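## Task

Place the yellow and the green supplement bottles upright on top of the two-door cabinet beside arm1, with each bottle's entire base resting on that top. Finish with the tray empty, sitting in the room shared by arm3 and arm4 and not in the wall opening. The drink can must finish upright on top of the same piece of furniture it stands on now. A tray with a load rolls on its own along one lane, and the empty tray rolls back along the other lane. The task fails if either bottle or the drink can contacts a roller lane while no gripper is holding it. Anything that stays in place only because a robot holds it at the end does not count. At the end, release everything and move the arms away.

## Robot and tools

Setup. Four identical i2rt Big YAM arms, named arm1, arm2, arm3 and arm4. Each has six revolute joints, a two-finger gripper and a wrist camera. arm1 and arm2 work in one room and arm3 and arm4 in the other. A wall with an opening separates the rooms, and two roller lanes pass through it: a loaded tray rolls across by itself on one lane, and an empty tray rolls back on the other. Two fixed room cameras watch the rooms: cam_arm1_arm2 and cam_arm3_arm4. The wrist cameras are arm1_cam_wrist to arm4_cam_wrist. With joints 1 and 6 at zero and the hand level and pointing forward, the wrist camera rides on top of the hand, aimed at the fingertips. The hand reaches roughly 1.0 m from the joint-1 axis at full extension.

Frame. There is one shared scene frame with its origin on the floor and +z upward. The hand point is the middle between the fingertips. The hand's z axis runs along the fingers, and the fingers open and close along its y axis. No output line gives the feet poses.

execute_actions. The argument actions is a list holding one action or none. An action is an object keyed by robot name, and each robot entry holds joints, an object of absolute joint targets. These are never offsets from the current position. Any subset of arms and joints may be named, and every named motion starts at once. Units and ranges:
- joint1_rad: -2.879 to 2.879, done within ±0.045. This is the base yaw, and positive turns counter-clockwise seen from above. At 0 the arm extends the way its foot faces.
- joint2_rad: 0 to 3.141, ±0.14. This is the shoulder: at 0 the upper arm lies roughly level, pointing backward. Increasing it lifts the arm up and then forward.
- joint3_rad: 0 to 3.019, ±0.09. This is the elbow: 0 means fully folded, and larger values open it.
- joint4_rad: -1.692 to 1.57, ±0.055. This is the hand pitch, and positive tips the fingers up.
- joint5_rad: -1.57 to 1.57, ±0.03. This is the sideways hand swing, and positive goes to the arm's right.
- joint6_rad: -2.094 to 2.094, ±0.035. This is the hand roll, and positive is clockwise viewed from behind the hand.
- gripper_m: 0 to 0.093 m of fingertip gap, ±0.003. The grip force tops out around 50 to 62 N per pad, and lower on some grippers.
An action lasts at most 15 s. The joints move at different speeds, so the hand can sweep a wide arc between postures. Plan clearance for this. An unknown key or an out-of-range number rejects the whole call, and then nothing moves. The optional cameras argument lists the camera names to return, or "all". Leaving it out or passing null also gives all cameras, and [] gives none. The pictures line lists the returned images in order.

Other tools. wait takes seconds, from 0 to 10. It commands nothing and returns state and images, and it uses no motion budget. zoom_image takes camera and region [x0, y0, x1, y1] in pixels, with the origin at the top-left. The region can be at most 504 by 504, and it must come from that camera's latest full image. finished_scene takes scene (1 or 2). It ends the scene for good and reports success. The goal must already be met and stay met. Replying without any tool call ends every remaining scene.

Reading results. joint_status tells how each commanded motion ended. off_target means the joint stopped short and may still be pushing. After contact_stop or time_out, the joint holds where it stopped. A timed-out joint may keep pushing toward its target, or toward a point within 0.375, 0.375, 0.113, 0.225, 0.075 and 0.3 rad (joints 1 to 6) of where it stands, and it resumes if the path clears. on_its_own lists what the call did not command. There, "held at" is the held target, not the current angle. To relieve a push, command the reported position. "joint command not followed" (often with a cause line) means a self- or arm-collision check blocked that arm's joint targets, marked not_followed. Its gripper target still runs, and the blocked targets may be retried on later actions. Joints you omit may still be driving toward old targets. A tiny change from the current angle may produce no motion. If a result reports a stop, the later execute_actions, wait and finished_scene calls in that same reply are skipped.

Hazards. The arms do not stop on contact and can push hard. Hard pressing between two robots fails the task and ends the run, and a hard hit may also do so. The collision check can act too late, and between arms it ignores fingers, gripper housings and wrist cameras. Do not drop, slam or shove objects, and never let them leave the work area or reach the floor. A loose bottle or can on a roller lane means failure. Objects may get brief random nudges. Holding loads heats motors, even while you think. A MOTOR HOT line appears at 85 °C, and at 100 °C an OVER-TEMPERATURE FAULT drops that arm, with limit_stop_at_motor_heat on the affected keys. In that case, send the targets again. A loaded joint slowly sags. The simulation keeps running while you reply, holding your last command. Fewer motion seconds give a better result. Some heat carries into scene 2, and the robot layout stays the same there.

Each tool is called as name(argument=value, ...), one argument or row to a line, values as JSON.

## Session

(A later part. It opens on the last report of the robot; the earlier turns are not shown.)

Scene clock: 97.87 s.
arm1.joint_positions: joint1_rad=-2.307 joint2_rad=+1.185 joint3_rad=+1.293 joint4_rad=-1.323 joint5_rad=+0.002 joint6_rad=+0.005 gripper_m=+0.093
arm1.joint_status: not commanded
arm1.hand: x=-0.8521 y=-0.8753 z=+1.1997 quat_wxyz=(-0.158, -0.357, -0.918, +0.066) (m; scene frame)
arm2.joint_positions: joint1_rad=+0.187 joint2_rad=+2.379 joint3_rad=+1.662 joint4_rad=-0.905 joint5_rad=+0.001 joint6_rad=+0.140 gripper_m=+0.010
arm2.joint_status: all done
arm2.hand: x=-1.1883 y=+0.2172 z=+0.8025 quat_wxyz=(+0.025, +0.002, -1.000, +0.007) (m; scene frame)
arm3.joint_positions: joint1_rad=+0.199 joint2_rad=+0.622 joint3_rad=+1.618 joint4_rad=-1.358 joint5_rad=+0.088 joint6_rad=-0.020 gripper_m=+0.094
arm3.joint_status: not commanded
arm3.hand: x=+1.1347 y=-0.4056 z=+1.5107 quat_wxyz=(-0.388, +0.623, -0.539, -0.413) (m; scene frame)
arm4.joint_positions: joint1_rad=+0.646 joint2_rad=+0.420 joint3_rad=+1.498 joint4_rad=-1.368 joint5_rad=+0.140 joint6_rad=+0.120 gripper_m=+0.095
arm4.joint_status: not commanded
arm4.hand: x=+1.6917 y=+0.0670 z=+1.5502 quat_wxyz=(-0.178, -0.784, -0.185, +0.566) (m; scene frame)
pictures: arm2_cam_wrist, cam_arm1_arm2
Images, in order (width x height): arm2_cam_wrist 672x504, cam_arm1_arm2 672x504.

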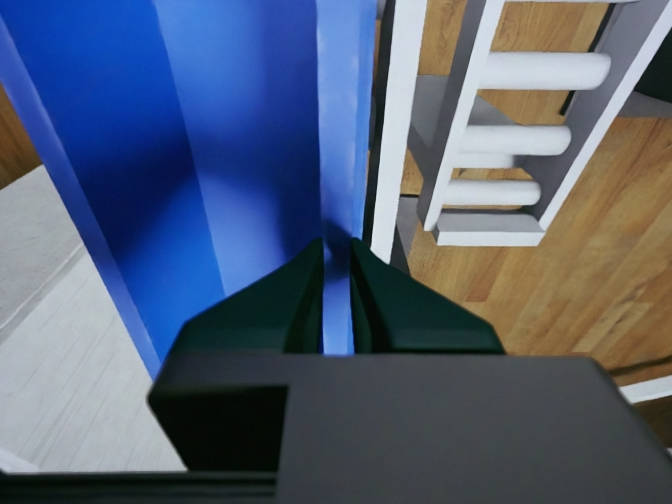

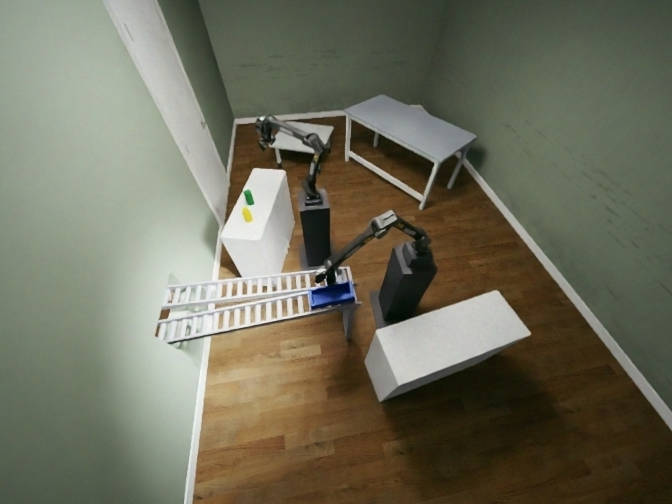

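execute_actions(
  actions=[
    {"arm2":{"joints":{"joint1_rad":0.175,"joint2_rad":2.43,"joint4_rad":-0.875}}},
  ],
  cameras=["cam_arm1_arm2","arm2_cam_wrist"],
)

zoom_image(
  camera="cam_arm1_arm2",
  region=[270,250,390,340],
)

Scene clock: 99.13 s.
arm1.joint_positions: joint1_rad=-2.307 joint2_rad=+1.185 joint3_rad=+1.293 joint4_rad=-1.323 joint5_rad=+0.002 joint6_rad=+0.005 gripper_m=+0.093
arm1.joint_status: not commanded
arm1.hand: x=-0.8521 y=-0.8753 z=+1.1997 quat_wxyz=(-0.158, -0.357, -0.918, +0.066) (m; scene frame)
arm2.joint_positions: joint1_rad=+0.183 joint2_rad=+2.425 joint3_rad=+1.663 joint4_rad=-0.887 joint5_rad=+0.001 joint6_rad=+0.143 gripper_m=+0.010
arm2.joint_status: all done
arm2.hand: x=-1.1964 y=+0.2135 z=+0.7755 quat_wxyz=(+0.038, -0.001, -0.999, +0.009) (m; scene frame)
arm3.joint_positions: joint1_rad=+0.199 joint2_rad=+0.622 joint3_rad=+1.618 joint4_rad=-1.358 joint5_rad=+0.088 joint6_rad=-0.020 gripper_m=+0.094
arm3.joint_status: not commanded
arm3.hand: x=+1.1347 y=-0.4056 z=+1.5107 quat_wxyz=(-0.388, +0.623, -0.539, -0.413) (m; scene frame)
arm4.joint_positions: joint1_rad=+0.646 joint2_rad=+0.420 joint3_rad=+1.498 joint4_rad=-1.368 joint5_rad=+0.140 joint6_rad=+0.120 gripper_m=+0.095
arm4.joint_status: not commanded
arm4.hand: x=+1.6917 y=+0.0670 z=+1.5502 quat_wxyz=(-0.178, -0.784, -0.185, +0.566) (m; scene frame)
pictures: arm2_cam_wrist, cam_arm1_arm2
Images, in order (width x height): arm2_cam_wrist 672x504, cam_arm1_arm2 672x504.

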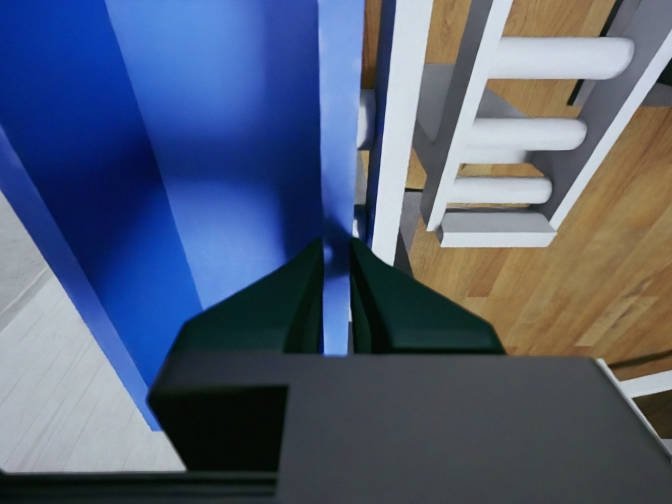

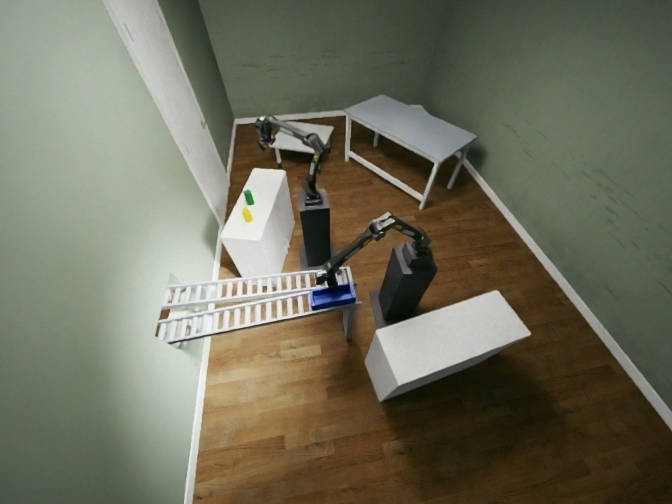

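Region (270, 250, 390, 340) of cam_arm1_arm2's 672x504 image, scaled by 4.200, with more detail than that image has; it fills the top 378 rows of this view, and the rest is white.

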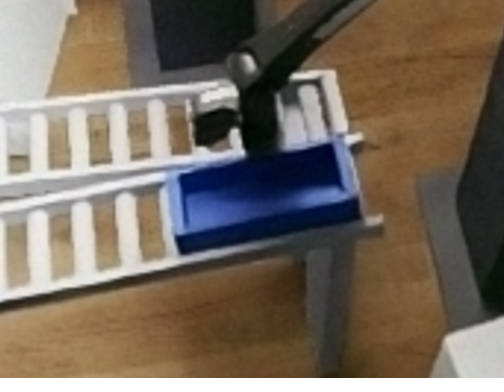

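execute_actions(
  actions=[
    {"arm2":{"joints":{"gripper_m":0.04}}},
  ],
  cameras=["arm2_cam_wrist"],
)

execute_actions(
  actions=[
    {"arm2":{"joints":{"joint2_rad":1.9,"joint3_rad":1.7,"joint4_rad":-1.3}}},
  ],
  cameras=["cam_arm1_arm2"],
)

wait(
  seconds=10,
)

Scene clock: 100.33 s.
arm1.joint_positions: joint1_rad=-2.307 joint2_rad=+1.185 joint3_rad=+1.293 joint4_rad=-1.323 joint5_rad=+0.002 joint6_rad=+0.005 gripper_m=+0.093
arm1.joint_status: not commanded
arm1.hand: x=-0.8521 y=-0.8753 z=+1.1997 quat_wxyz=(-0.158, -0.357, -0.918, +0.066) (m; scene frame)
arm2.joint_positions: joint1_rad=+0.183 joint2_rad=+2.425 joint3_rad=+1.663 joint4_rad=-0.887 joint5_rad=+0.001 joint6_rad=+0.143 gripper_m=+0.040
arm2.joint_status: all done
arm2.hand: x=-1.1965 y=+0.2135 z=+0.7753 quat_wxyz=(+0.038, -0.001, -0.999, +0.009) (m; scene frame)
arm3.joint_positions: joint1_rad=+0.199 joint2_rad=+0.622 joint3_rad=+1.618 joint4_rad=-1.358 joint5_rad=+0.088 joint6_rad=-0.020 gripper_m=+0.094
arm3.joint_status: not commanded
arm3.hand: x=+1.1347 y=-0.4056 z=+1.5107 quat_wxyz=(-0.388, +0.623, -0.539, -0.413) (m; scene frame)
arm4.joint_positions: joint1_rad=+0.646 joint2_rad=+0.420 joint3_rad=+1.498 joint4_rad=-1.368 joint5_rad=+0.140 joint6_rad=+0.120 gripper_m=+0.095
arm4.joint_status: not commanded
arm4.hand: x=+1.6917 y=+0.0670 z=+1.5502 quat_wxyz=(-0.178, -0.784, -0.185, +0.566) (m; scene frame)
pictures: arm2_cam_wrist
Images, in order (width x height): arm2_cam_wrist 672x504.

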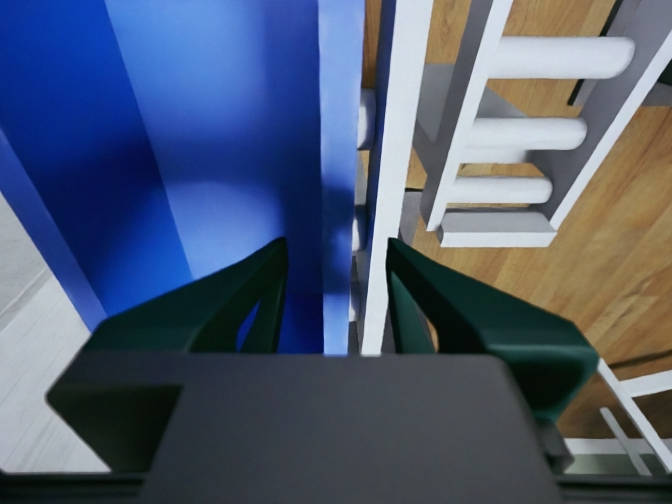

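Scene clock: 101.93 s.
arm1.joint_positions: joint1_rad=-2.307 joint2_rad=+1.185 joint3_rad=+1.293 joint4_rad=-1.323 joint5_rad=+0.002 joint6_rad=+0.005 gripper_m=+0.093
arm1.joint_status: not commanded
arm1.hand: x=-0.8521 y=-0.8753 z=+1.1997 quat_wxyz=(-0.158, -0.357, -0.918, +0.066) (m; scene frame)
arm2.joint_positions: joint1_rad=+0.183 joint2_rad=+1.913 joint3_rad=+1.689 joint4_rad=-1.284 joint5_rad=+0.001 joint6_rad=+0.143 gripper_m=+0.040
arm2.joint_status: all done
arm2.hand: x=-1.2051 y=+0.2144 z=+1.0903 quat_wxyz=(-0.031, -0.001, -1.000, -0.001) (m; scene frame)
arm3.joint_positions: joint1_rad=+0.199 joint2_rad=+0.622 joint3_rad=+1.618 joint4_rad=-1.358 joint5_rad=+0.088 joint6_rad=-0.020 gripper_m=+0.094
arm3.joint_status: not commanded
arm3.hand: x=+1.1347 y=-0.4056 z=+1.5107 quat_wxyz=(-0.388, +0.623, -0.539, -0.413) (m; scene frame)
arm4.joint_positions: joint1_rad=+0.646 joint2_rad=+0.420 joint3_rad=+1.498 joint4_rad=-1.368 joint5_rad=+0.140 joint6_rad=+0.120 gripper_m=+0.095
arm4.joint_status: not commanded
arm4.hand: x=+1.6917 y=+0.0670 z=+1.5502 quat_wxyz=(-0.178, -0.784, -0.185, +0.566) (m; scene frame)
pictures: cam_arm1_arm2
Images, in order (width x height): cam_arm1_arm2 672x504.

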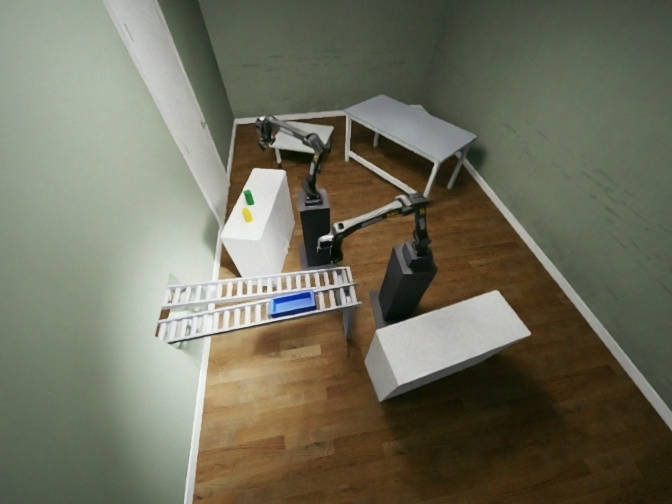

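Scene clock: 111.93 s.
arm1.joint_positions: joint1_rad=-2.307 joint2_rad=+1.185 joint3_rad=+1.293 joint4_rad=-1.323 joint5_rad=+0.002 joint6_rad=+0.005 gripper_m=+0.093
arm1.joint_status: not commanded
arm1.hand: x=-0.8521 y=-0.8753 z=+1.1997 quat_wxyz=(-0.158, -0.357, -0.918, +0.066) (m; scene frame)
arm2.joint_positions: joint1_rad=+0.183 joint2_rad=+1.913 joint3_rad=+1.689 joint4_rad=-1.284 joint5_rad=+0.001 joint6_rad=+0.143 gripper_m=+0.040
arm2.joint_status: all done
arm2.hand: x=-1.2051 y=+0.2144 z=+1.0903 quat_wxyz=(-0.031, -0.001, -1.000, -0.001) (m; scene frame)
arm3.joint_positions: joint1_rad=+0.199 joint2_rad=+0.622 joint3_rad=+1.618 joint4_rad=-1.358 joint5_rad=+0.088 joint6_rad=-0.020 gripper_m=+0.094
arm3.joint_status: not commanded
arm3.hand: x=+1.1347 y=-0.4056 z=+1.5107 quat_wxyz=(-0.388, +0.623, -0.539, -0.413) (m; scene frame)
arm4.joint_positions: joint1_rad=+0.646 joint2_rad=+0.420 joint3_rad=+1.498 joint4_rad=-1.368 joint5_rad=+0.140 joint6_rad=+0.120 gripper_m=+0.095
arm4.joint_status: not commanded
arm4.hand: x=+1.6917 y=+0.0670 z=+1.5502 quat_wxyz=(-0.178, -0.784, -0.185, +0.566) (m; scene frame)
wait: 10.00 s; at rest by 0.27 s
pictures: arm1_cam_wrist, arm2_cam_wrist, arm3_cam_wrist, arm4_cam_wrist, cam_arm1_arm2, cam_arm3_arm4
Images, in order (width x height): arm1_cam_wrist 672x504, arm2_cam_wrist 672x504, arm3_cam_wrist 672x504, arm4_cam_wrist 672x504, cam_arm1_arm2 672x504, cam_arm3_arm4 672x504.

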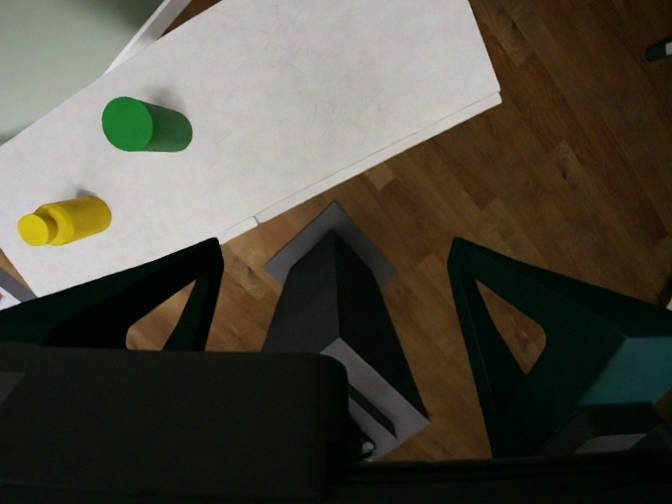

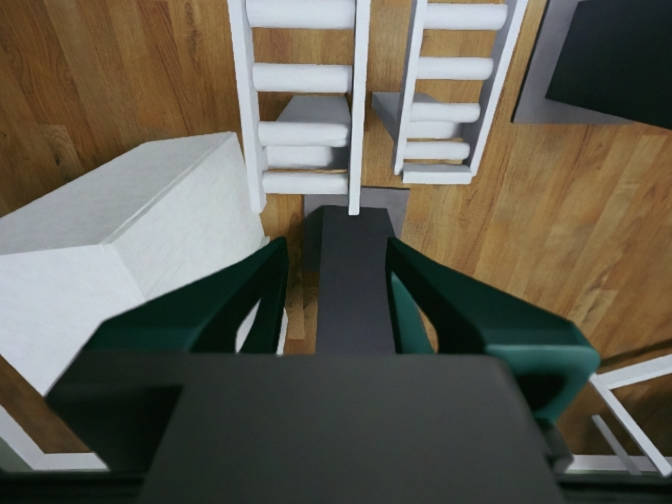

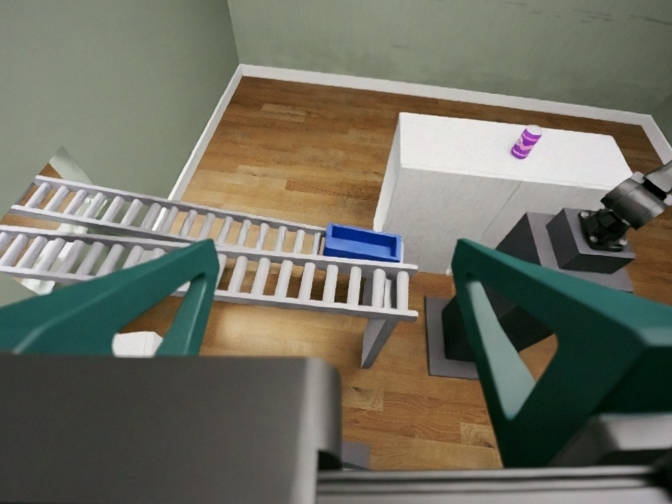

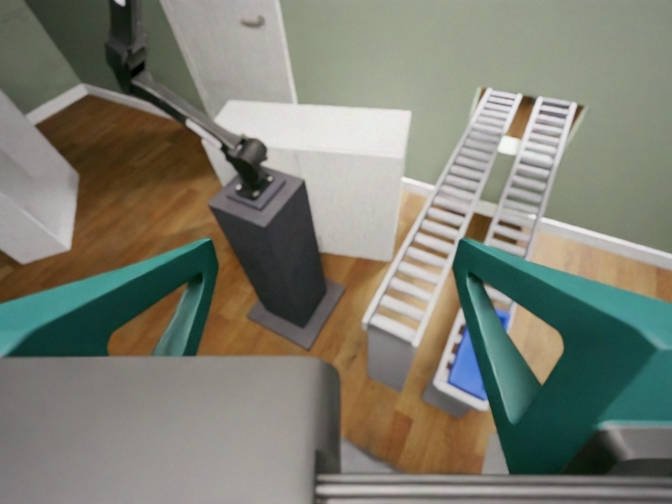

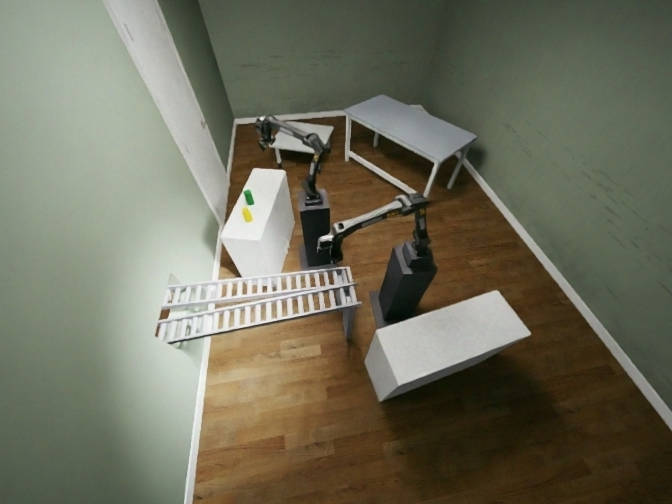

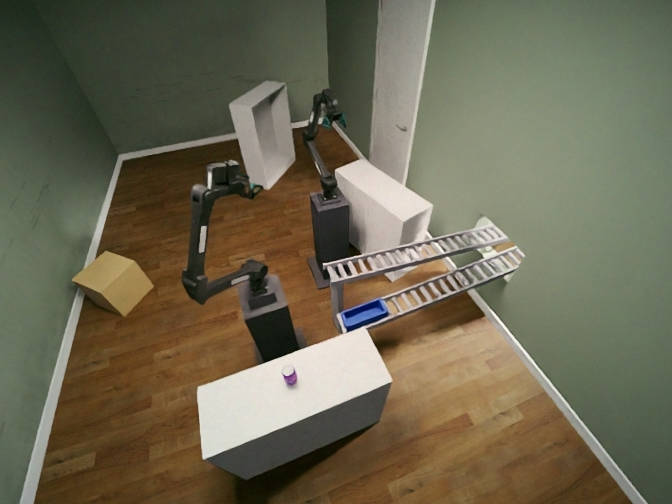

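finished_scene(
  scene=2,
)

The scene is finished: the task was done.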